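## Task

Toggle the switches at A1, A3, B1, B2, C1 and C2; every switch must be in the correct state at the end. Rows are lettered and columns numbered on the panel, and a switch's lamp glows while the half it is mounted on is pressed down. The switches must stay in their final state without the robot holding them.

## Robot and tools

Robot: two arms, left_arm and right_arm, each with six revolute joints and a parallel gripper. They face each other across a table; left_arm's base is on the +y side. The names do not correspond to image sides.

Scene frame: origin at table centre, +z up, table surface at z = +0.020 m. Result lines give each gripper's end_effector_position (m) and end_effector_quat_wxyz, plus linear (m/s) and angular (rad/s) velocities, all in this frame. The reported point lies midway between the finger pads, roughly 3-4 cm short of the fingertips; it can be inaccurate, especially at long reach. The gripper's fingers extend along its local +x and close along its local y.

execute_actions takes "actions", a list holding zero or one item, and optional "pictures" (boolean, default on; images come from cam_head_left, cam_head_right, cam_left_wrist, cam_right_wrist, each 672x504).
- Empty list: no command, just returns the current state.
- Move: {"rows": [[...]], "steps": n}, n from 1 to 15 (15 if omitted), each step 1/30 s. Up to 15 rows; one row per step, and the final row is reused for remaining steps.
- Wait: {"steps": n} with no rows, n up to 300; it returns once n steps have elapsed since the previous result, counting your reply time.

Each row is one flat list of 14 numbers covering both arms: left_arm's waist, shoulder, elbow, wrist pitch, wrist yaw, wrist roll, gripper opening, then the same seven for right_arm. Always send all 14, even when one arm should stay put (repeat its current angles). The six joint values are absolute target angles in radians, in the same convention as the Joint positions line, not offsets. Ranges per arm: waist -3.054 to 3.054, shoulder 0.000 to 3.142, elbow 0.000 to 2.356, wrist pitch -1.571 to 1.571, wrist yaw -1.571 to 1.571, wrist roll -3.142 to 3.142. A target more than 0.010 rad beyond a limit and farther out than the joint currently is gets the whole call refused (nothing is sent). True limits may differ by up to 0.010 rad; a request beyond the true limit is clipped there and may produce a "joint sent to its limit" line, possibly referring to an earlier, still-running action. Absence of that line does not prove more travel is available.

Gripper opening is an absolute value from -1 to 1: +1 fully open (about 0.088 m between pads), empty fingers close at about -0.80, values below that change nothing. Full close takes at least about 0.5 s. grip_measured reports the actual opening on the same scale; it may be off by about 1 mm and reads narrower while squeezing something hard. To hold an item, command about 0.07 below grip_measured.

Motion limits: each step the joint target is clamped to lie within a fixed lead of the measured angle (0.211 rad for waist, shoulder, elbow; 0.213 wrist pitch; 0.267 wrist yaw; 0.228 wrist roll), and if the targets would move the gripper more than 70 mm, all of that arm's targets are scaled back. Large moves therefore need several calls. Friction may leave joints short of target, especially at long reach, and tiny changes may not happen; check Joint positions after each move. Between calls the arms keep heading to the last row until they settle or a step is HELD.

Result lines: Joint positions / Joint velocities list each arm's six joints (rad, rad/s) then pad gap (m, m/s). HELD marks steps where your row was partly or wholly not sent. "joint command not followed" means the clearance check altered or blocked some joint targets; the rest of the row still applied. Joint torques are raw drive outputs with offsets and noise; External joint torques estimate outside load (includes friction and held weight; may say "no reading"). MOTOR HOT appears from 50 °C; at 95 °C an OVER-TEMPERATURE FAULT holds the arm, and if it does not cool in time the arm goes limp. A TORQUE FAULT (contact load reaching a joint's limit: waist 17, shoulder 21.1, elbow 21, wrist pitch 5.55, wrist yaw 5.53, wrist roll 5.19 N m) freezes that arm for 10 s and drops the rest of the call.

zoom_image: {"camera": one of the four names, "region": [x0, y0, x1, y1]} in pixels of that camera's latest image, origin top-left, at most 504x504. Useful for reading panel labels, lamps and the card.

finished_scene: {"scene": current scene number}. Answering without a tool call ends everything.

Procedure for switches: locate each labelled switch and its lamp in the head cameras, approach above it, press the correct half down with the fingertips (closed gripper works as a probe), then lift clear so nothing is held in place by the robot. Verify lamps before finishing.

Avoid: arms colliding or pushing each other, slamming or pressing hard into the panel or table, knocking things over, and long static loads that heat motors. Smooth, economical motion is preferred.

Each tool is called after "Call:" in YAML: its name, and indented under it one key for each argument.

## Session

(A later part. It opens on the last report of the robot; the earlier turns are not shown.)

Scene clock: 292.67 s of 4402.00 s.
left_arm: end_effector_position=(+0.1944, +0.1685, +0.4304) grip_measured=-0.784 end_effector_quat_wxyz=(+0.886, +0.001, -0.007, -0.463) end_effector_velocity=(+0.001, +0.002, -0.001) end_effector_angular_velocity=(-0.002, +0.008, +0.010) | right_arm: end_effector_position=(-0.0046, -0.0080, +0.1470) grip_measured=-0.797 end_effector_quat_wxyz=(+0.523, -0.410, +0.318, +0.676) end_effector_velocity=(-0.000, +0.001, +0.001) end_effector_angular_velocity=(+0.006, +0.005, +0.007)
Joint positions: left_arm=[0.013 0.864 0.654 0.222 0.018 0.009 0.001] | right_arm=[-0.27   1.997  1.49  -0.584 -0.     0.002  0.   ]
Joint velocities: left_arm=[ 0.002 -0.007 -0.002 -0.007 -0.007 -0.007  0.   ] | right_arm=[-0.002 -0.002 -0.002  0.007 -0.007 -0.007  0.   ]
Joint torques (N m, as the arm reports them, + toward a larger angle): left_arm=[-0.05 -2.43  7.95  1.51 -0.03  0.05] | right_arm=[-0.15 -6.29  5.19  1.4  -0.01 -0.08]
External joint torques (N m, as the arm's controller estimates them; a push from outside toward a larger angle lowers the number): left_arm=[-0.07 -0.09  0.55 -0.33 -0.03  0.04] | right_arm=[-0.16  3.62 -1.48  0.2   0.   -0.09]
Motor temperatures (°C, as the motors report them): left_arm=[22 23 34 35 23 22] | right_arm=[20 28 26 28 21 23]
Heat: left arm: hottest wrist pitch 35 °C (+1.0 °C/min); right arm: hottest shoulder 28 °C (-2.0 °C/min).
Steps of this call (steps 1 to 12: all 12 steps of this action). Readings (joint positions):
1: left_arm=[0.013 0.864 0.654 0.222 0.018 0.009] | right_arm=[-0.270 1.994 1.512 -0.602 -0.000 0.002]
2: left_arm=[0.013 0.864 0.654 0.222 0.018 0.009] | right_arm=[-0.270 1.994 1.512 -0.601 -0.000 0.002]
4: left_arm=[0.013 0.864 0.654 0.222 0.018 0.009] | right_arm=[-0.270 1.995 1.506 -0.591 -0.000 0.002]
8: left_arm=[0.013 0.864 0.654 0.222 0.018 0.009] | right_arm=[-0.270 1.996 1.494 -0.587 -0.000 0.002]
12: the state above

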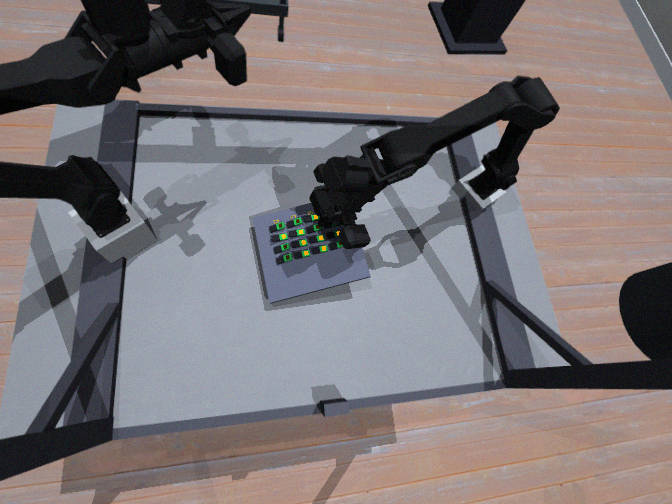

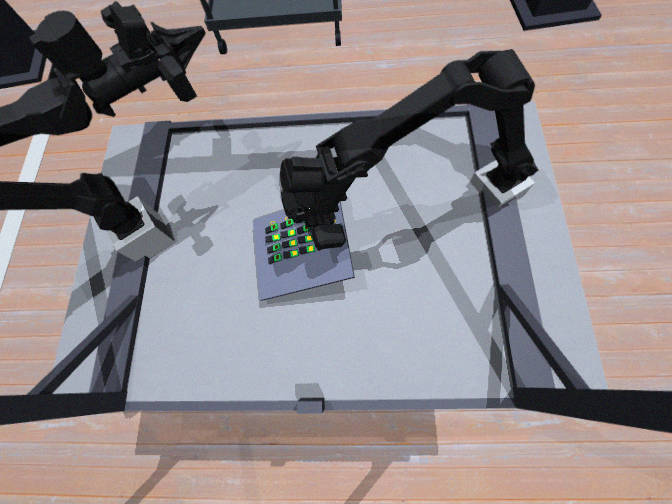

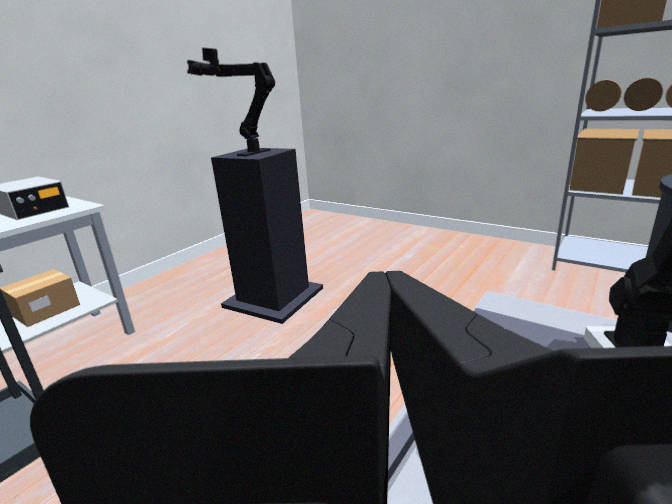

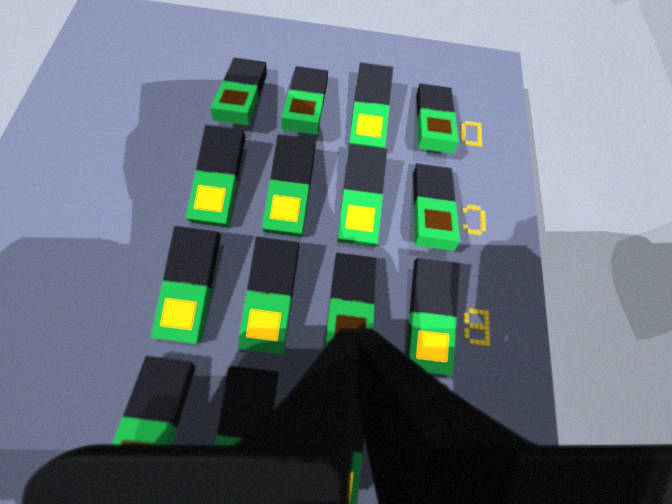

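Call:
execute_actions:
  actions:
    - {"rows":[[0.013,0.864,0.654,0.222,0.018,0.009,-0.8,-0.272,2.025,1.478,-0.582,0,0,-0.8],[0.013,0.864,0.654,0.222,0.018,0.009,-0.8,-0.272,2.03,1.478,-0.58,0,0,-0.8],[0.013,0.864,0.654,0.222,0.018,0.009,-0.8,-0.272,2.035,1.47,-0.575,0,0,-0.8],[0.013,0.864,0.654,0.222,0.018,0.009,-0.8,-0.272,2.04,1.46,-0.572,0,0,-0.8],[0.013,0.864,0.654,0.222,0.018,0.009,-0.8,-0.272,2.045,1.45,-0.57,0,0,-0.8],[0.013,0.864,0.654,0.222,0.018,0.009,-0.8,-0.272,2.05,1.44,-0.57,0,0,-0.8]],"steps":15}

Scene clock: 301.50 s of 4402.00 s.
left_arm: end_effector_position=(+0.1944, +0.1685, +0.4304) grip_measured=-0.784 end_effector_quat_wxyz=(+0.886, +0.001, -0.007, -0.463) end_effector_velocity=(-0.002, -0.001, -0.002) end_effector_angular_velocity=(+0.010, -0.002, -0.010) | right_arm: end_effector_position=(-0.0041, -0.0100, +0.1340) grip_measured=-0.797 end_effector_quat_wxyz=(+0.520, -0.416, +0.322, +0.673) end_effector_velocity=(+0.001, -0.003, +0.002) end_effector_angular_velocity=(-0.014, +0.006, -0.006)
Joint positions: left_arm=[0.013 0.864 0.654 0.222 0.018 0.009 0.001] | right_arm=[-0.27   2.014  1.469 -0.563 -0.     0.002  0.   ]
Joint velocities: left_arm=[-0.002 -0.002 -0.002 -0.007  0.007  0.007  0.   ] | right_arm=[-0.002 -0.007  0.002 -0.022 -0.007  0.007  0.   ]
Joint torques (N m, as the arm reports them, + toward a larger angle): left_arm=[-0.06 -2.4   7.97  1.5  -0.01  0.05] | right_arm=[-0.16 -4.57  3.47  0.77 -0.01 -0.09]
External joint torques (N m, as the arm's controller estimates them; a push from outside toward a larger angle lowers the number): left_arm=[-0.06 -0.05  0.55 -0.34 -0.01  0.04] | right_arm=[-0.16  5.34 -3.   -0.36  0.   -0.09]
Motor temperatures (°C, as the motors report them): left_arm=[22 23 34 35 23 22] | right_arm=[20 29 26 28 21 23]
Heat: left arm: hottest wrist pitch 35 °C (+1.0 °C/min); right arm: hottest shoulder 29 °C (+0.0 °C/min).
Steps of this call (steps 1 to 15: the robot went on to your last target; steps 16 to 90: nothing new was sent; then 5.33 s passed at rest; steps 91 to 105: all 15 steps of this action). Readings (joint positions):
91: left_arm=[0.013 0.864 0.654 0.222 0.018 0.009] | right_arm=[-0.270 1.998 1.490 -0.583 -0.000 0.002]
92: left_arm=[0.013 0.864 0.654 0.222 0.018 0.009] | right_arm=[-0.270 2.000 1.490 -0.582 -0.000 0.002]
94: left_arm=[0.013 0.864 0.654 0.222 0.018 0.009] | right_arm=[-0.270 2.005 1.488 -0.578 -0.000 0.002]
98: left_arm=[0.013 0.864 0.654 0.222 0.018 0.009] | right_arm=[-0.270 2.009 1.475 -0.566 -0.000 0.002]
105: the state above

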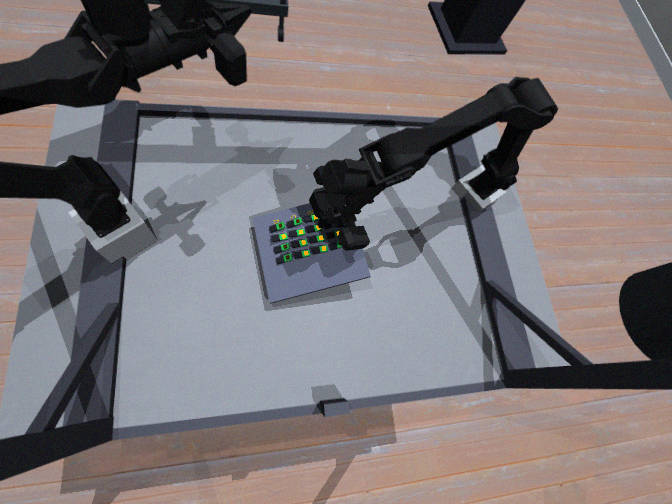

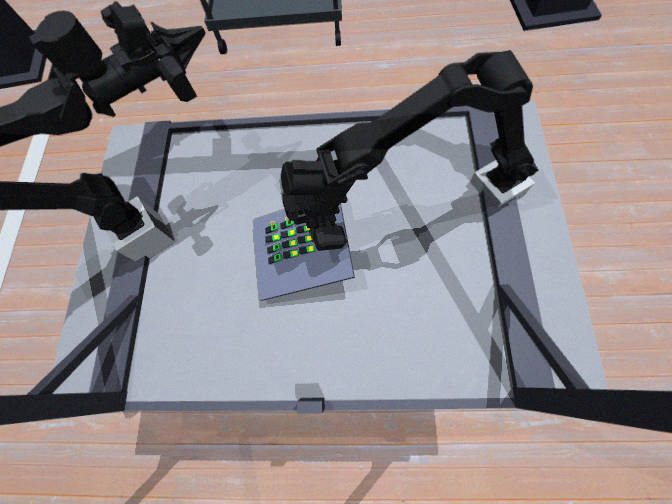

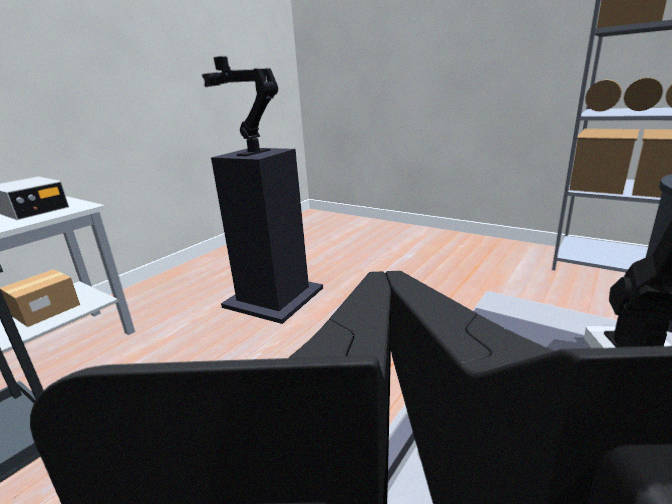

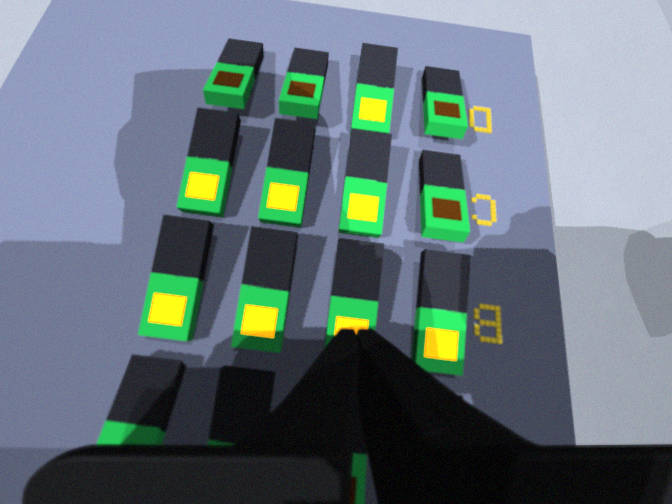

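Call:
execute_actions:
  actions:
    - {"rows":[[0.013,0.864,0.654,0.222,0.018,0.009,-0.8,-0.272,2.0,1.49,-0.58,0,0,-0.8],[0.013,0.864,0.654,0.222,0.018,0.009,-0.8,-0.272,1.97,1.5,-0.6,0,0,-0.8],[0.013,0.864,0.654,0.222,0.018,0.009,-0.8,-0.272,1.94,1.5,-0.63,0,0,-0.8],[0.013,0.864,0.654,0.222,0.018,0.009,-0.8,-0.272,1.91,1.49,-0.65,0,0,-0.8],[0.013,0.864,0.654,0.222,0.018,0.009,-0.8,-0.272,1.89,1.47,-0.66,0,0,-0.8],[0.013,0.864,0.654,0.222,0.018,0.009,-0.8,-0.272,1.87,1.45,-0.66,0,0,-0.8],[0.013,0.864,0.654,0.222,0.018,0.009,-0.8,-0.262,1.85,1.42,-0.65,0,0,-0.8],[0.013,0.864,0.654,0.222,0.018,0.009,-0.8,-0.262,1.83,1.39,-0.64,0,0,-0.8],[0.013,0.864,0.654,0.222,0.018,0.009,-0.8,-0.262,1.83,1.36,-0.62,0,0,-0.8]],"steps":15}
  pictures: false

Call:
execute_actions:
  actions:
    - {"rows":[[0.013,0.864,0.654,0.222,0.018,0.009,-0.8,-0.262,1.84,1.34,-0.6,0,0,-0.8],[0.013,0.864,0.654,0.222,0.018,0.009,-0.8,-0.262,1.845,1.32,-0.585,0,0,-0.8],[0.013,0.864,0.654,0.222,0.018,0.009,-0.8,-0.262,1.85,1.306,-0.575,0,0,-0.8]],"steps":15}

Scene clock: 333.10 s of 4402.00 s.
left_arm: end_effector_position=(+0.1944, +0.1685, +0.4304) grip_measured=-0.784 end_effector_quat_wxyz=(+0.886, +0.001, -0.007, -0.463) end_effector_velocity=(+0.001, +0.001, -0.006) end_effector_angular_velocity=(+0.030, +0.013, +0.015) | right_arm: end_effector_position=(+0.0016, -0.0412, +0.1772) grip_measured=-0.797 end_effector_quat_wxyz=(+0.524, -0.405, +0.312, +0.681) end_effector_velocity=(+0.016, -0.050, -0.071) end_effector_angular_velocity=(-0.209, -0.059, -0.012)
Joint positions: left_arm=[0.013 0.864 0.654 0.222 0.018 0.009 0.001] | right_arm=[-0.265  1.834  1.383 -0.623 -0.     0.002  0.   ]
Joint velocities: left_arm=[-0.007 -0.002  0.002 -0.037 -0.022  0.007 -0.   ] | right_arm=[-0.002 -0.002 -0.198 -0.022  0.007  0.007  0.   ]
Joint torques (N m, as the arm reports them, + toward a larger angle): left_arm=[-0.06 -2.45  7.93  1.49 -0.02  0.04] | right_arm=[ 0.23 -7.29  5.6   1.37 -0.01 -0.08]
External joint torques (N m, as the arm's controller estimates them; a push from outside toward a larger angle lowers the number): left_arm=[-0.07 -0.14  0.56 -0.33 -0.01  0.03] | right_arm=[ 0.36  1.21 -1.1   0.23 -0.02 -0.09]
Motor temperatures (°C, as the motors report them): left_arm=[22 23 34 36 23 22] | right_arm=[20 29 26 28 21 23]
Heat: left arm: hottest wrist pitch 36 °C (+1.0 °C/min); right arm: hottest shoulder 29 °C (-1.0 °C/min).
Steps of this call (steps 1 to 15: the robot went on to your last target; steps 16 to 90: nothing new was sent; then 28.10 s passed at rest; steps 91 to 105: all 15 steps of this action). Readings (joint positions):
91: left_arm=[0.013 0.864 0.654 0.222 0.018 0.009] | right_arm=[-0.270 2.012 1.470 -0.564 -0.000 0.002]
92: left_arm=[0.013 0.864 0.654 0.222 0.018 0.009] | right_arm=[-0.270 2.009 1.475 -0.570 -0.000 0.002]
94: left_arm=[0.013 0.864 0.654 0.222 0.018 0.009] | right_arm=[-0.270 1.994 1.480 -0.598 -0.000 0.002]
98: left_arm=[0.013 0.864 0.654 0.222 0.018 0.009] | right_arm=[-0.270 1.911 1.456 -0.636 -0.000 0.002]
105: the state above

Scene clock: 333.60 s of 4402.00 s.
left_arm: end_effector_position=(+0.1944, +0.1685, +0.4304) grip_measured=-0.784 end_effector_quat_wxyz=(+0.886, +0.001, -0.007, -0.463) end_effector_velocity=(-0.000, +0.001, +0.003) end_effector_angular_velocity=(-0.022, +0.011, +0.005) | right_arm: end_effector_position=(+0.0035, -0.0485, +0.1584) grip_measured=-0.797 end_effector_quat_wxyz=(+0.521, -0.412, +0.318, +0.677) end_effector_velocity=(-0.000, -0.008, -0.005) end_effector_angular_velocity=(-0.038, +0.020, -0.012)
Joint positions: left_arm=[0.013 0.864 0.654 0.222 0.018 0.009 0.001] | right_arm=[-0.265  1.836  1.318 -0.576 -0.     0.002  0.   ]
Joint velocities: left_arm=[-0.002 -0.002  0.002  0.007 -0.007 -0.022 -0.001] | right_arm=[-0.002 -0.002 -0.012 -0.022 -0.022  0.022  0.   ]
Joint torques (N m, as the arm reports them, + toward a larger angle): left_arm=[-0.1  -2.41  7.94  1.5  -0.01  0.05] | right_arm=[ 0.21 -5.56  5.12  1.36 -0.01 -0.08]
External joint torques (N m, as the arm's controller estimates them; a push from outside toward a larger angle lowers the number): left_arm=[-0.1  -0.02  0.44 -0.37 -0.01  0.04] | right_arm=[ 0.28  3.   -1.4   0.21 -0.01 -0.09]
Motor temperatures (°C, as the motors report them): left_arm=[22 23 34 36 23 22] | right_arm=[20 29 26 28 21 23]
Heat: left arm: hottest wrist pitch 36 °C (+1.0 °C/min); right arm: hottest shoulder 29 °C (-1.0 °C/min).
Steps of this call (steps 1 to 15: all 15 steps of this action). Readings (joint positions):
1: left_arm=[0.013 0.864 0.654 0.222 0.018 0.009] | right_arm=[-0.265 1.834 1.375 -0.621 -0.000 0.002]
2: left_arm=[0.013 0.864 0.654 0.222 0.018 0.009] | right_arm=[-0.265 1.834 1.365 -0.613 -0.000 0.002]
4: left_arm=[0.013 0.864 0.654 0.222 0.018 0.009] | right_arm=[-0.265 1.834 1.345 -0.593 -0.000 0.002]
8: left_arm=[0.013 0.864 0.654 0.222 0.018 0.009] | right_arm=[-0.265 1.836 1.321 -0.583 -0.000 0.002]
15: the state above

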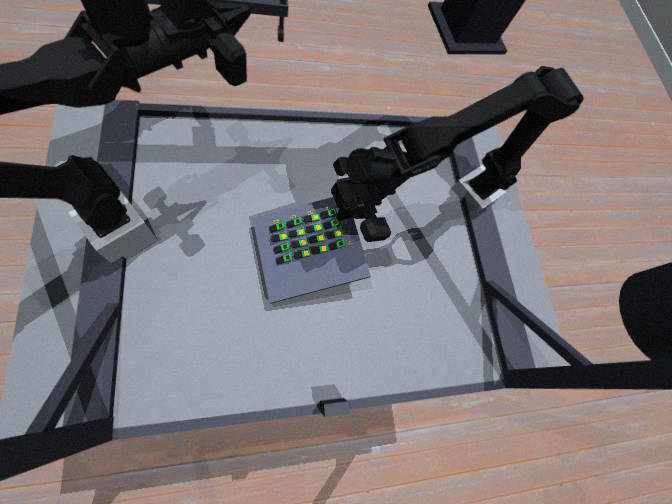

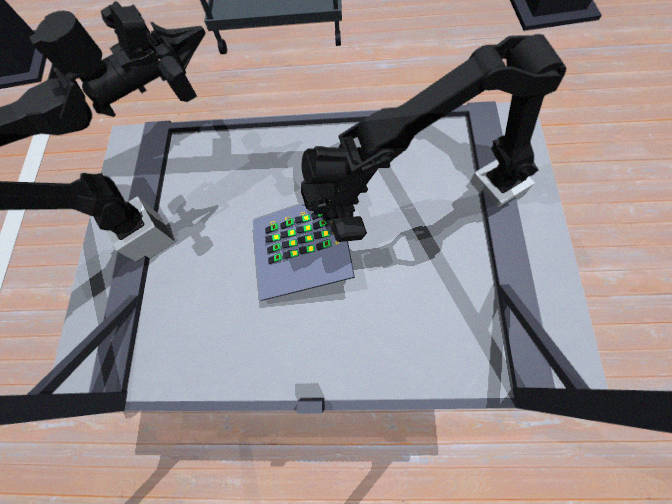

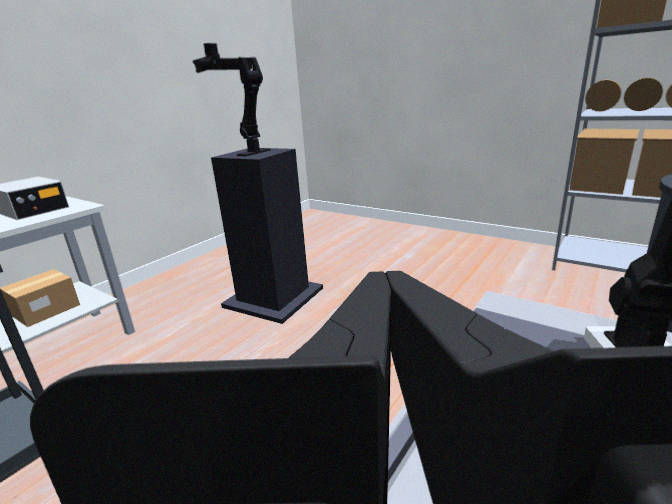

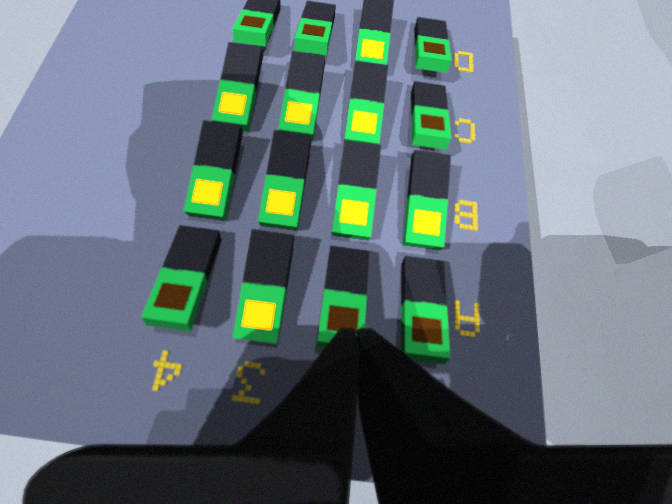

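Call:
execute_actions:
  actions:
    - {"rows":[[0.013,0.864,0.654,0.222,0.018,0.009,-0.8,-0.257,1.86,1.306,-0.57,0,0,-0.8],[0.013,0.864,0.654,0.222,0.018,0.009,-0.8,-0.257,1.868,1.306,-0.56,0,0,-0.8],[0.013,0.864,0.654,0.222,0.018,0.009,-0.8,-0.257,1.875,1.3,-0.55,0,0,-0.8],[0.013,0.864,0.654,0.222,0.018,0.009,-0.8,-0.257,1.88,1.29,-0.54,0,0,-0.8],[0.013,0.864,0.654,0.222,0.018,0.009,-0.8,-0.257,1.885,1.28,-0.533,0,0,-0.8],[0.013,0.864,0.654,0.222,0.018,0.009,-0.8,-0.257,1.89,1.27,-0.53,0,0,-0.8],[0.013,0.864,0.654,0.222,0.018,0.009,-0.8,-0.257,1.895,1.26,-0.527,0,0,-0.8]],"steps":15}

Scene clock: 346.60 s of 4402.00 s.
left_arm: end_effector_position=(+0.1944, +0.1685, +0.4304) grip_measured=-0.784 end_effector_quat_wxyz=(+0.886, +0.001, -0.007, -0.463) end_effector_velocity=(-0.003, -0.002, -0.005) end_effector_angular_velocity=(+0.014, +0.019, -0.015) | right_arm: end_effector_position=(+0.0012, -0.0475, +0.1429) grip_measured=-0.797 end_effector_quat_wxyz=(+0.519, -0.414, +0.317, +0.677) end_effector_velocity=(-0.000, -0.008, -0.007) end_effector_angular_velocity=(-0.027, -0.004, +0.012)
Joint positions: left_arm=[0.013 0.864 0.654 0.222 0.018 0.009 0.001] | right_arm=[-0.26   1.862  1.288 -0.524 -0.     0.002  0.   ]
Joint velocities: left_arm=[-0.007 -0.002 -0.002 -0.022  0.007 -0.007 -0.   ] | right_arm=[ 0.002 -0.002 -0.022 -0.007 -0.007 -0.007  0.   ]
Joint torques (N m, as the arm reports them, + toward a larger angle): left_arm=[-0.02 -2.43  7.98  1.51 -0.01  0.05] | right_arm=[ 0.26 -3.79  3.6   1.04 -0.01 -0.09]
External joint torques (N m, as the arm's controller estimates them; a push from outside toward a larger angle lowers the number): left_arm=[ 0.01 -0.07  0.56 -0.33 -0.02  0.04] | right_arm=[ 0.2   4.85 -2.84 -0.08  0.   -0.09]
Motor temperatures (°C, as the motors report them): left_arm=[22 23 35 36 23 22] | right_arm=[20 30 27 28 21 23]
Heat: left arm: hottest wrist pitch 36 °C (+1.0 °C/min); right arm: hottest shoulder 30 °C (+2.0 °C/min).
Steps of this call (steps 1 to 15: the robot went on to your last target; steps 16 to 90: nothing new was sent; then 9.50 s passed at rest; steps 91 to 105: all 15 steps of this action). Readings (joint positions):
91: left_arm=[0.013 0.864 0.654 0.222 0.018 0.009] | right_arm=[-0.265 1.836 1.318 -0.576 -0.000 0.002]
92: left_arm=[0.013 0.864 0.654 0.222 0.018 0.009] | right_arm=[-0.264 1.838 1.318 -0.573 -0.000 0.002]
94: left_arm=[0.013 0.864 0.654 0.222 0.018 0.009] | right_arm=[-0.262 1.846 1.317 -0.560 -0.000 0.002]
98: left_arm=[0.013 0.864 0.654 0.222 0.018 0.009] | right_arm=[-0.260 1.860 1.295 -0.534 -0.000 0.002]
105: the state above

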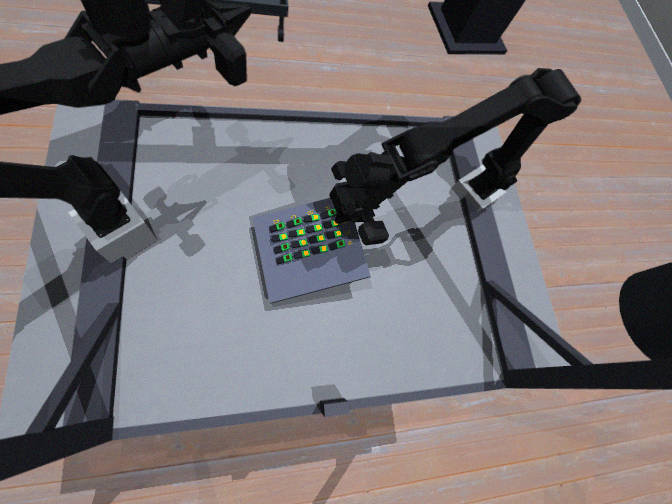

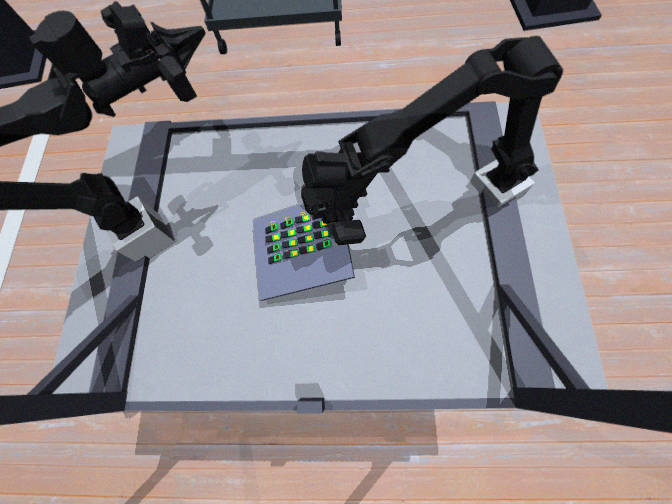

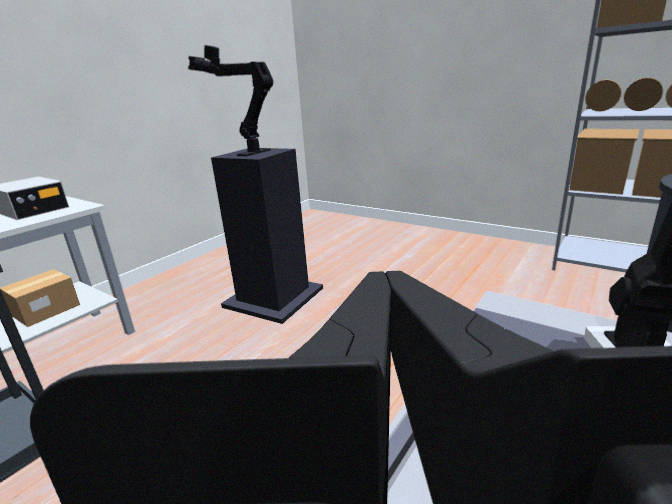

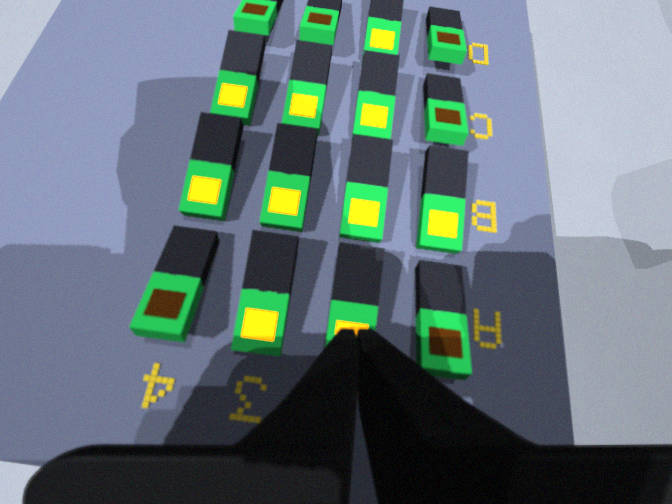

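Call:
execute_actions:
  actions:
    - {"rows":[[0.013,0.864,0.654,0.222,0.018,0.009,-0.8,-0.257,1.86,1.32,-0.55,0,0,-0.8],[0.013,0.864,0.654,0.222,0.018,0.009,-0.8,-0.257,1.86,1.35,-0.58,0,0,-0.8],[0.013,0.864,0.654,0.222,0.018,0.009,-0.8,-0.257,1.86,1.38,-0.61,0,0,-0.8],[0.013,0.864,0.654,0.222,0.018,0.009,-0.8,-0.257,1.86,1.41,-0.64,0,0,-0.8],[0.013,0.864,0.654,0.222,0.018,0.009,-0.8,-0.257,1.87,1.445,-0.67,0,0,-0.8],[0.013,0.864,0.654,0.222,0.018,0.009,-0.8,-0.25,1.885,1.48,-0.7,0,0,-0.8],[0.013,0.864,0.654,0.222,0.018,0.009,-0.8,-0.24,1.9,1.515,-0.73,0,0,-0.8],[0.013,0.864,0.654,0.222,0.018,0.009,-0.8,-0.23,1.92,1.55,-0.76,0,0,-0.8],[0.013,0.864,0.654,0.222,0.018,0.009,-0.8,-0.22,1.94,1.585,-0.79,0,0,-0.8],[0.013,0.864,0.654,0.222,0.018,0.009,-0.8,-0.206,1.96,1.62,-0.82,0,0,-0.8],[0.013,0.864,0.654,0.222,0.018,0.009,-0.8,-0.206,1.98,1.655,-0.855,0,0,-0.8],[0.013,0.864,0.654,0.222,0.018,0.009,-0.8,-0.206,2.0,1.69,-0.89,0,0,-0.8],[0.013,0.864,0.654,0.222,0.018,0.009,-0.8,-0.206,2.02,1.725,-0.925,0,0,-0.8],[0.013,0.864,0.654,0.222,0.018,0.009,-0.8,-0.206,2.04,1.76,-0.96,0,0,-0.8],[0.013,0.864,0.654,0.222,0.018,0.009,-0.8,-0.206,2.06,1.773,-0.99,0,0,-0.8]],"steps":15}
  pictures: false

Call:
execute_actions:
  actions:
    - {"rows":[[0.013,0.864,0.654,0.222,0.018,0.009,-0.8,-0.206,2.06,1.773,-0.99,0,0,-0.8],[0.013,0.864,0.654,0.222,0.018,0.009,-0.8,-0.206,2.06,1.773,-0.99,0,0,-0.8],[0.013,0.864,0.654,0.222,0.018,0.009,-0.8,-0.206,2.06,1.773,-0.99,0,0,-0.8],[0.013,0.864,0.654,0.222,0.018,0.009,-0.8,-0.206,2.075,1.773,-0.99,0,0,-0.8],[0.013,0.864,0.654,0.222,0.018,0.009,-0.8,-0.206,2.093,1.773,-0.99,0,0,-0.8]],"steps":15}

Scene clock: 371.23 s of 4402.00 s.
left_arm: end_effector_position=(+0.1944, +0.1685, +0.4304) grip_measured=-0.784 end_effector_quat_wxyz=(+0.886, +0.001, -0.007, -0.463) end_effector_velocity=(-0.000, +0.001, +0.001) end_effector_angular_velocity=(-0.019, +0.014, +0.005) | right_arm: end_effector_position=(-0.0288, -0.0291, +0.1943) grip_measured=-0.797 end_effector_quat_wxyz=(+0.487, -0.451, +0.327, +0.673) end_effector_velocity=(-0.054, +0.014, -0.052) end_effector_angular_velocity=(-0.569, -0.154, +0.111)
Joint positions: left_arm=[0.013 0.864 0.654 0.222 0.018 0.009 0.001] | right_arm=[-0.207  1.98   1.689 -0.891 -0.     0.002  0.   ]
Joint velocities: left_arm=[-0.002 -0.002 -0.002  0.007 -0.007 -0.022  0.   ] | right_arm=[ 0.09   0.603  0.842 -0.828 -0.037 -0.007  0.   ]
Joint torques (N m, as the arm reports them, + toward a larger angle): left_arm=[-0.04 -2.45  7.9   1.5  -0.02  0.04] | right_arm=[-0.42 -5.94  6.41  0.83 -0.01 -0.08]
External joint torques (N m, as the arm's controller estimates them; a push from outside toward a larger angle lowers the number): left_arm=[-0.04 -0.08  0.44 -0.35 -0.02  0.03] | right_arm=[ 0.29  2.82  0.63  0.02 -0.06 -0.09]
Motor temperatures (°C, as the motors report them): left_arm=[22 23 35 36 23 22] | right_arm=[20 29 26 28 21 23]
Heat: left arm: hottest wrist pitch 36 °C (+0.0 °C/min); right arm: hottest shoulder 29 °C (+0.0 °C/min).
Steps of this call (steps 1 to 15: the robot went on to your last target; steps 16 to 90: nothing new was sent; then 21.13 s passed at rest; steps 91 to 105: all 15 steps of this action). Readings (joint positions):
91: left_arm=[0.013 0.864 0.654 0.222 0.018 0.009] | right_arm=[-0.260 1.861 1.291 -0.525 -0.000 0.002]
92: left_arm=[0.013 0.864 0.654 0.222 0.018 0.009] | right_arm=[-0.260 1.860 1.300 -0.536 -0.000 0.002]
94: left_arm=[0.013 0.864 0.654 0.222 0.018 0.009] | right_arm=[-0.260 1.860 1.329 -0.578 -0.000 0.002]
98: left_arm=[0.013 0.864 0.654 0.222 0.018 0.009] | right_arm=[-0.256 1.872 1.441 -0.676 -0.000 0.002]
105: the state above

Scene clock: 371.73 s of 4402.00 s.
left_arm: end_effector_position=(+0.1944, +0.1685, +0.4304) grip_measured=-0.784 end_effector_quat_wxyz=(+0.886, +0.001, -0.007, -0.463) end_effector_velocity=(+0.000, +0.000, -0.008) end_effector_angular_velocity=(+0.018, +0.022, +0.005) | right_arm: end_effector_position=(-0.0294, -0.0314, +0.1693) grip_measured=-0.797 end_effector_quat_wxyz=(+0.466, -0.490, +0.355, +0.645) end_effector_velocity=(-0.001, +0.009, +0.011) end_effector_angular_velocity=(+0.042, +0.005, +0.003)
Joint positions: left_arm=[0.013 0.864 0.654 0.222 0.018 0.009 0.001] | right_arm=[-0.205  2.076  1.763 -0.987 -0.     0.002  0.   ]
Joint velocities: left_arm=[-0.002 -0.002 -0.007 -0.022 -0.007 -0.007 -0.   ] | right_arm=[-0.002 -0.002  0.032  0.007  0.007 -0.007  0.   ]
Joint torques (N m, as the arm reports them, + toward a larger angle): left_arm=[-0.05 -2.42  7.95  1.49 -0.03  0.04] | right_arm=[-0.11 -6.68  6.88  0.77 -0.01 -0.09]
External joint torques (N m, as the arm's controller estimates them; a push from outside toward a larger angle lowers the number): left_arm=[-0.05 -0.13  0.62 -0.32 -0.03  0.03] | right_arm=[-0.17  3.58  0.47 -0.08  0.   -0.09]
Motor temperatures (°C, as the motors report them): left_arm=[22 23 35 36 23 22] | right_arm=[20 29 26 28 21 23]
Heat: left arm: hottest wrist pitch 36 °C (+0.0 °C/min); right arm: hottest shoulder 29 °C (+0.0 °C/min).
Steps of this call (steps 1 to 15: all 15 steps of this action). Readings (joint positions):
1: left_arm=[0.013 0.864 0.654 0.222 0.018 0.009] | right_arm=[-0.205 1.998 1.715 -0.918 -0.000 0.002]
2: left_arm=[0.013 0.864 0.654 0.222 0.018 0.009] | right_arm=[-0.205 2.012 1.731 -0.937 -0.000 0.002]
4: left_arm=[0.013 0.864 0.654 0.222 0.018 0.009] | right_arm=[-0.205 2.031 1.746 -0.964 -0.000 0.002]
8: left_arm=[0.013 0.864 0.654 0.222 0.018 0.009] | right_arm=[-0.205 2.063 1.761 -0.981 -0.000 0.002]
15: the state above

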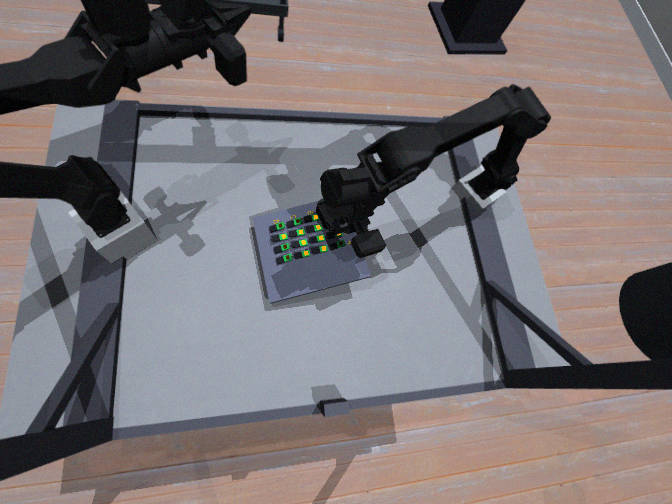

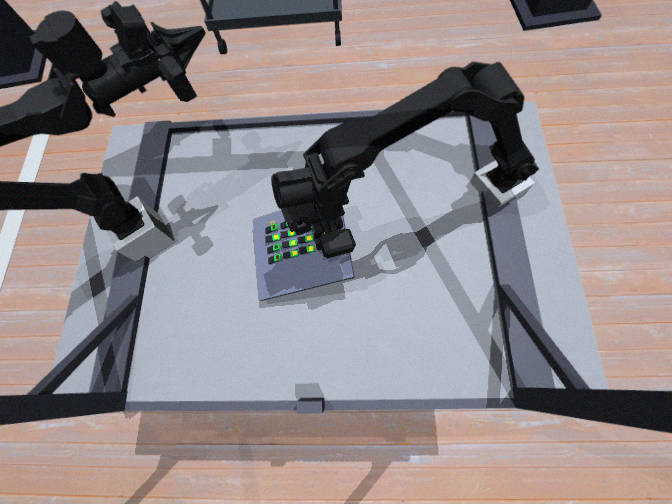

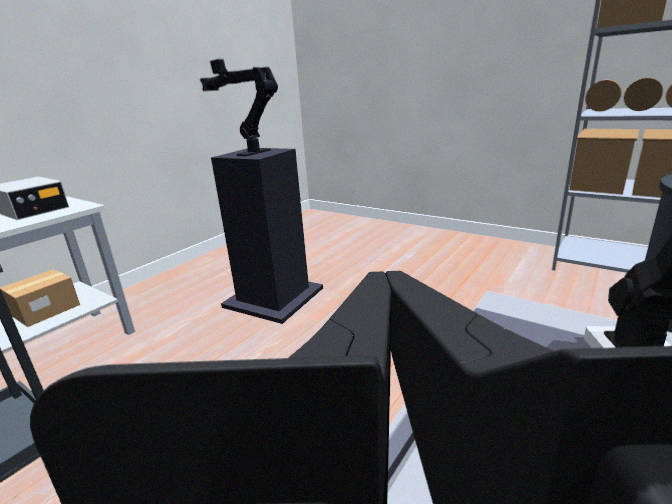

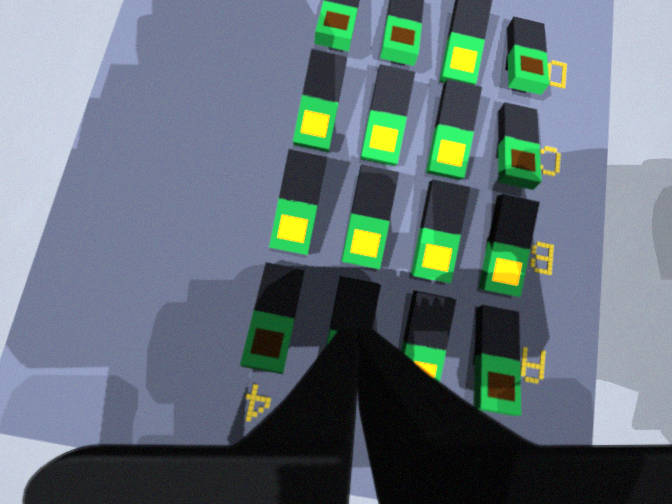

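Call:
execute_actions:
  actions:
    - {"rows":[[0.013,0.864,0.654,0.222,0.018,0.009,-0.8,-0.206,2.1,1.773,-0.98,0,0,-0.8],[0.013,0.864,0.654,0.222,0.018,0.009,-0.8,-0.206,2.108,1.773,-0.97,0,0,-0.8],[0.013,0.864,0.654,0.222,0.018,0.009,-0.8,-0.206,2.115,1.76,-0.96,0,0,-0.8],[0.013,0.864,0.654,0.222,0.018,0.009,-0.8,-0.206,2.12,1.745,-0.945,0,0,-0.8],[0.013,0.864,0.654,0.222,0.018,0.009,-0.8,-0.206,2.12,1.73,-0.93,0,0,-0.8],[0.013,0.864,0.654,0.222,0.018,0.009,-0.8,-0.206,2.12,1.718,-0.922,0,0,-0.8]],"steps":15}

Scene clock: 385.97 s of 4402.00 s.
left_arm: end_effector_position=(+0.1944, +0.1685, +0.4304) grip_measured=-0.784 end_effector_quat_wxyz=(+0.886, +0.001, -0.007, -0.463) end_effector_velocity=(-0.001, -0.002, -0.003) end_effector_angular_velocity=(+0.006, +0.013, -0.010) | right_arm: end_effector_position=(-0.0312, -0.0260, +0.1505) grip_measured=-0.797 end_effector_quat_wxyz=(+0.467, -0.489, +0.354, +0.646) end_effector_velocity=(-0.000, +0.001, +0.001) end_effector_angular_velocity=(+0.005, +0.007, +0.007)
Joint positions: left_arm=[0.013 0.864 0.654 0.222 0.018 0.009 0.001] | right_arm=[-0.205  2.104  1.731 -0.923 -0.     0.002  0.   ]
Joint velocities: left_arm=[-0.002  0.002 -0.002 -0.007  0.007 -0.007 -0.   ] | right_arm=[-0.002 -0.002 -0.002  0.007 -0.007 -0.007  0.   ]
Joint torques (N m, as the arm reports them, + toward a larger angle): left_arm=[-0.04 -2.43  7.9   1.49  0.    0.06] | right_arm=[-0.1  -6.76  5.04  0.91 -0.01 -0.09]
External joint torques (N m, as the arm's controller estimates them; a push from outside toward a larger angle lowers the number): left_arm=[-0.01 -0.11  0.48 -0.35 -0.01  0.05] | right_arm=[-0.1   3.52 -1.2   0.12  0.   -0.09]
Motor temperatures (°C, as the motors report them): left_arm=[22 23 35 37 23 22] | right_arm=[20 31 28 28 21 23]
Heat: left arm: hottest wrist pitch 37 °C (+1.0 °C/min); right arm: hottest shoulder 31 °C (+2.0 °C/min).
Steps of this call (steps 1 to 15: the robot went on to your last target; steps 16 to 90: nothing new was sent; then 10.73 s passed at rest; steps 91 to 105: all 15 steps of this action). Readings (joint positions):
91: left_arm=[0.013 0.864 0.654 0.222 0.018 0.009] | right_arm=[-0.205 2.076 1.766 -0.988 -0.000 0.002]
92: left_arm=[0.013 0.864 0.654 0.222 0.018 0.009] | right_arm=[-0.205 2.078 1.766 -0.987 -0.000 0.002]
94: left_arm=[0.013 0.864 0.654 0.222 0.018 0.009] | right_arm=[-0.205 2.084 1.766 -0.972 -0.000 0.002]
98: left_arm=[0.013 0.864 0.654 0.222 0.018 0.009] | right_arm=[-0.205 2.096 1.746 -0.938 -0.000 0.002]
105: the state above

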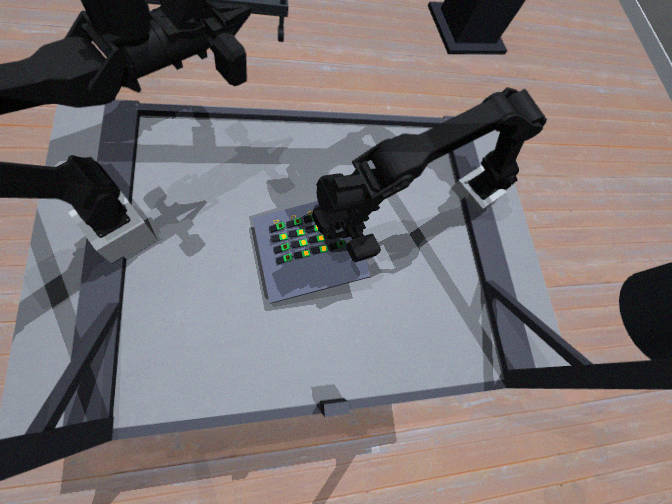

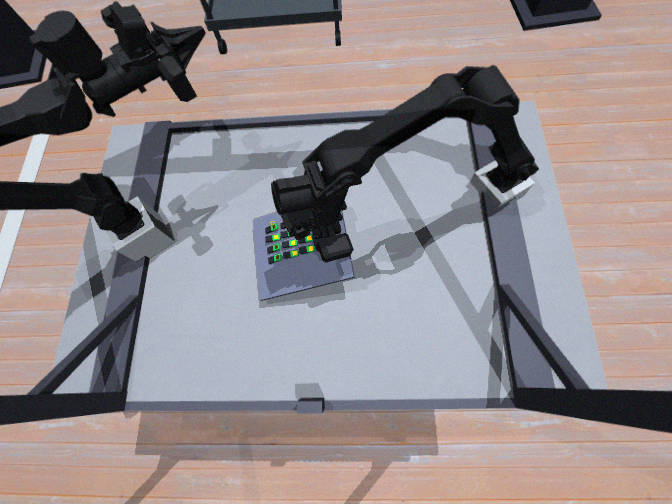

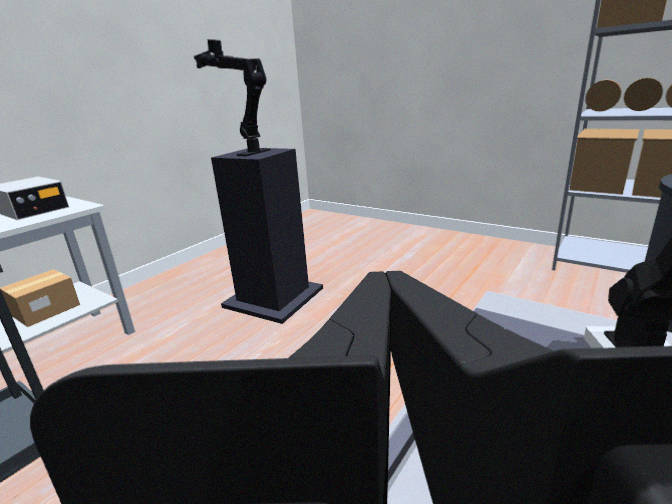

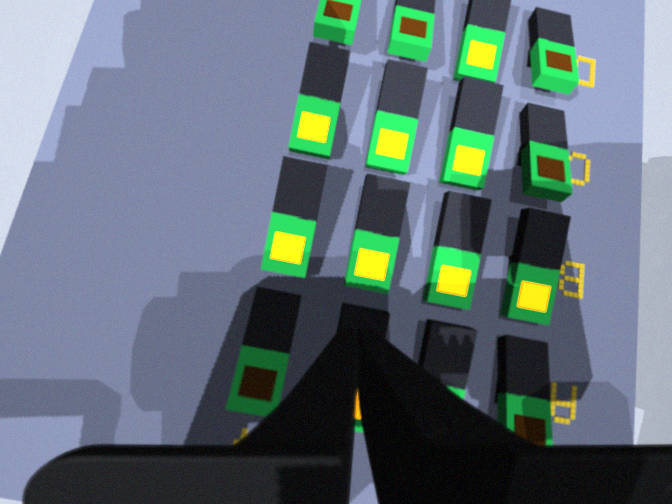

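Call:
execute_actions:
  actions:
    - {"rows":[[0.013,0.864,0.654,0.222,0.018,0.009,-0.8,-0.212,2.12,1.718,-0.922,0,0,-0.8],[0.013,0.864,0.654,0.222,0.018,0.009,-0.8,-0.212,2.12,1.718,-0.922,0,0,-0.8],[0.013,0.864,0.654,0.222,0.018,0.009,-0.8,-0.212,2.12,1.71,-0.915,0,0,-0.8],[0.013,0.864,0.654,0.222,0.018,0.009,-0.8,-0.212,2.123,1.7,-0.907,0,0,-0.8],[0.013,0.864,0.654,0.222,0.018,0.009,-0.8,-0.212,2.126,1.69,-0.9,0,0,-0.8],[0.013,0.864,0.654,0.222,0.018,0.009,-0.8,-0.212,2.13,1.68,-0.893,0,0,-0.8],[0.013,0.864,0.654,0.222,0.018,0.009,-0.8,-0.212,2.134,1.67,-0.886,0,0,-0.8],[0.013,0.864,0.654,0.222,0.018,0.009,-0.8,-0.212,2.138,1.66,-0.882,0,0,-0.8],[0.013,0.864,0.654,0.222,0.018,0.009,-0.8,-0.212,2.142,1.65,-0.878,0,0,-0.8]],"steps":15}

Scene clock: 400.30 s of 4402.00 s.
left_arm: end_effector_position=(+0.1944, +0.1685, +0.4304) grip_measured=-0.784 end_effector_quat_wxyz=(+0.886, +0.001, -0.007, -0.463) end_effector_velocity=(+0.001, +0.002, -0.001) end_effector_angular_velocity=(-0.002, +0.008, +0.010) | right_arm: end_effector_position=(-0.0296, -0.0276, +0.1422) grip_measured=-0.797 end_effector_quat_wxyz=(+0.468, -0.488, +0.354, +0.646) end_effector_velocity=(+0.001, -0.004, -0.003) end_effector_angular_velocity=(-0.009, +0.002, +0.007)
Joint positions: left_arm=[0.013 0.864 0.654 0.222 0.018 0.009 0.001] | right_arm=[-0.207  2.099  1.689 -0.884 -0.     0.002  0.   ]
Joint velocities: left_arm=[ 0.002 -0.007 -0.002 -0.007 -0.007 -0.007 -0.   ] | right_arm=[-0.002 -0.007 -0.022  0.007 -0.007 -0.007  0.   ]
Joint torques (N m, as the arm reports them, + toward a larger angle): left_arm=[-0.06 -2.4   7.95  1.5  -0.02  0.04] | right_arm=[-0.3  -4.21  2.66  1.22  0.   -0.09]
External joint torques (N m, as the arm's controller estimates them; a push from outside toward a larger angle lowers the number): left_arm=[-0.07  0.04  0.44 -0.36 -0.02  0.03] | right_arm=[-0.45  6.05 -3.71  0.37  0.02 -0.09]
Motor temperatures (°C, as the motors report them): left_arm=[22 23 35 37 23 22] | right_arm=[20 32 28 28 21 23]
Heat: left arm: hottest wrist pitch 37 °C (+1.0 °C/min); right arm: hottest shoulder 32 °C (+2.0 °C/min).
Steps of this call (steps 1 to 15: the robot went on to your last target; steps 16 to 90: nothing new was sent; then 10.83 s passed at rest; steps 91 to 105: all 15 steps of this action). Readings (joint positions):
91: left_arm=[0.013 0.864 0.654 0.222 0.018 0.009] | right_arm=[-0.205 2.104 1.730 -0.923 -0.000 0.002]
92: left_arm=[0.013 0.864 0.654 0.222 0.018 0.009] | right_arm=[-0.205 2.104 1.730 -0.923 -0.000 0.002]
94: left_arm=[0.013 0.864 0.654 0.222 0.018 0.009] | right_arm=[-0.207 2.104 1.727 -0.919 -0.000 0.002]
98: left_arm=[0.013 0.864 0.654 0.222 0.018 0.009] | right_arm=[-0.207 2.104 1.708 -0.902 -0.000 0.002]
105: the state above

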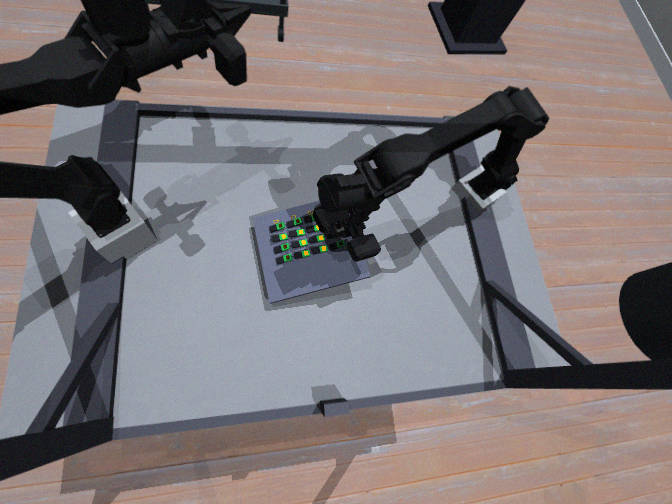

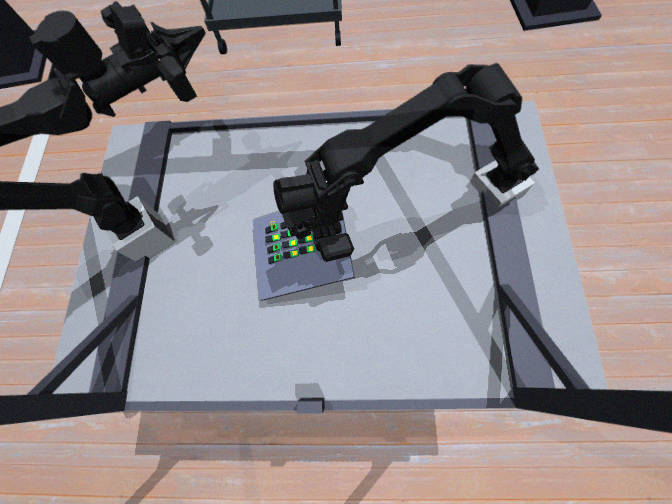

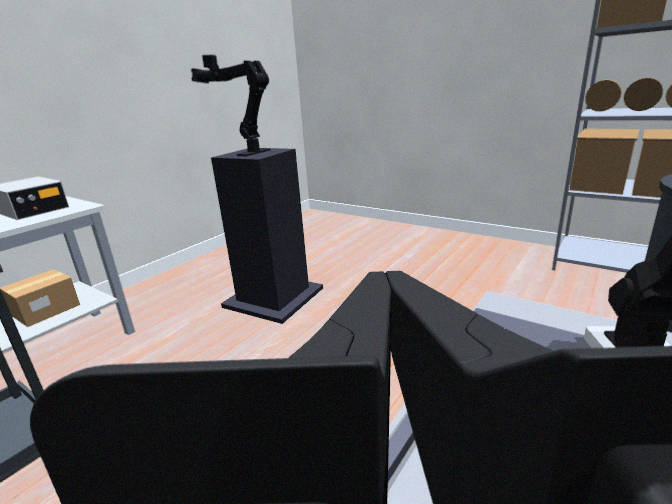

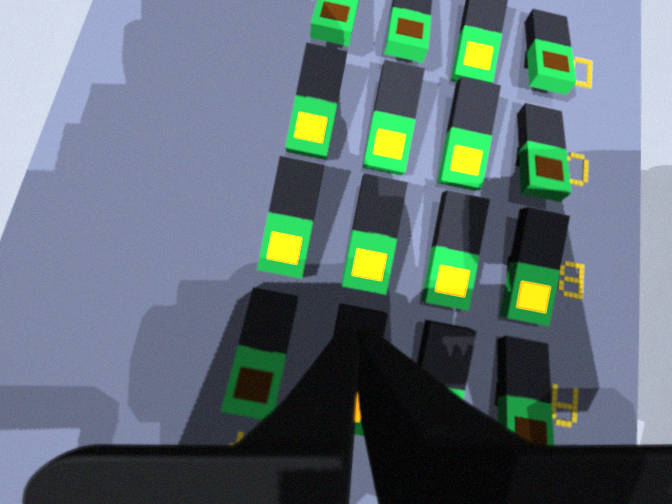

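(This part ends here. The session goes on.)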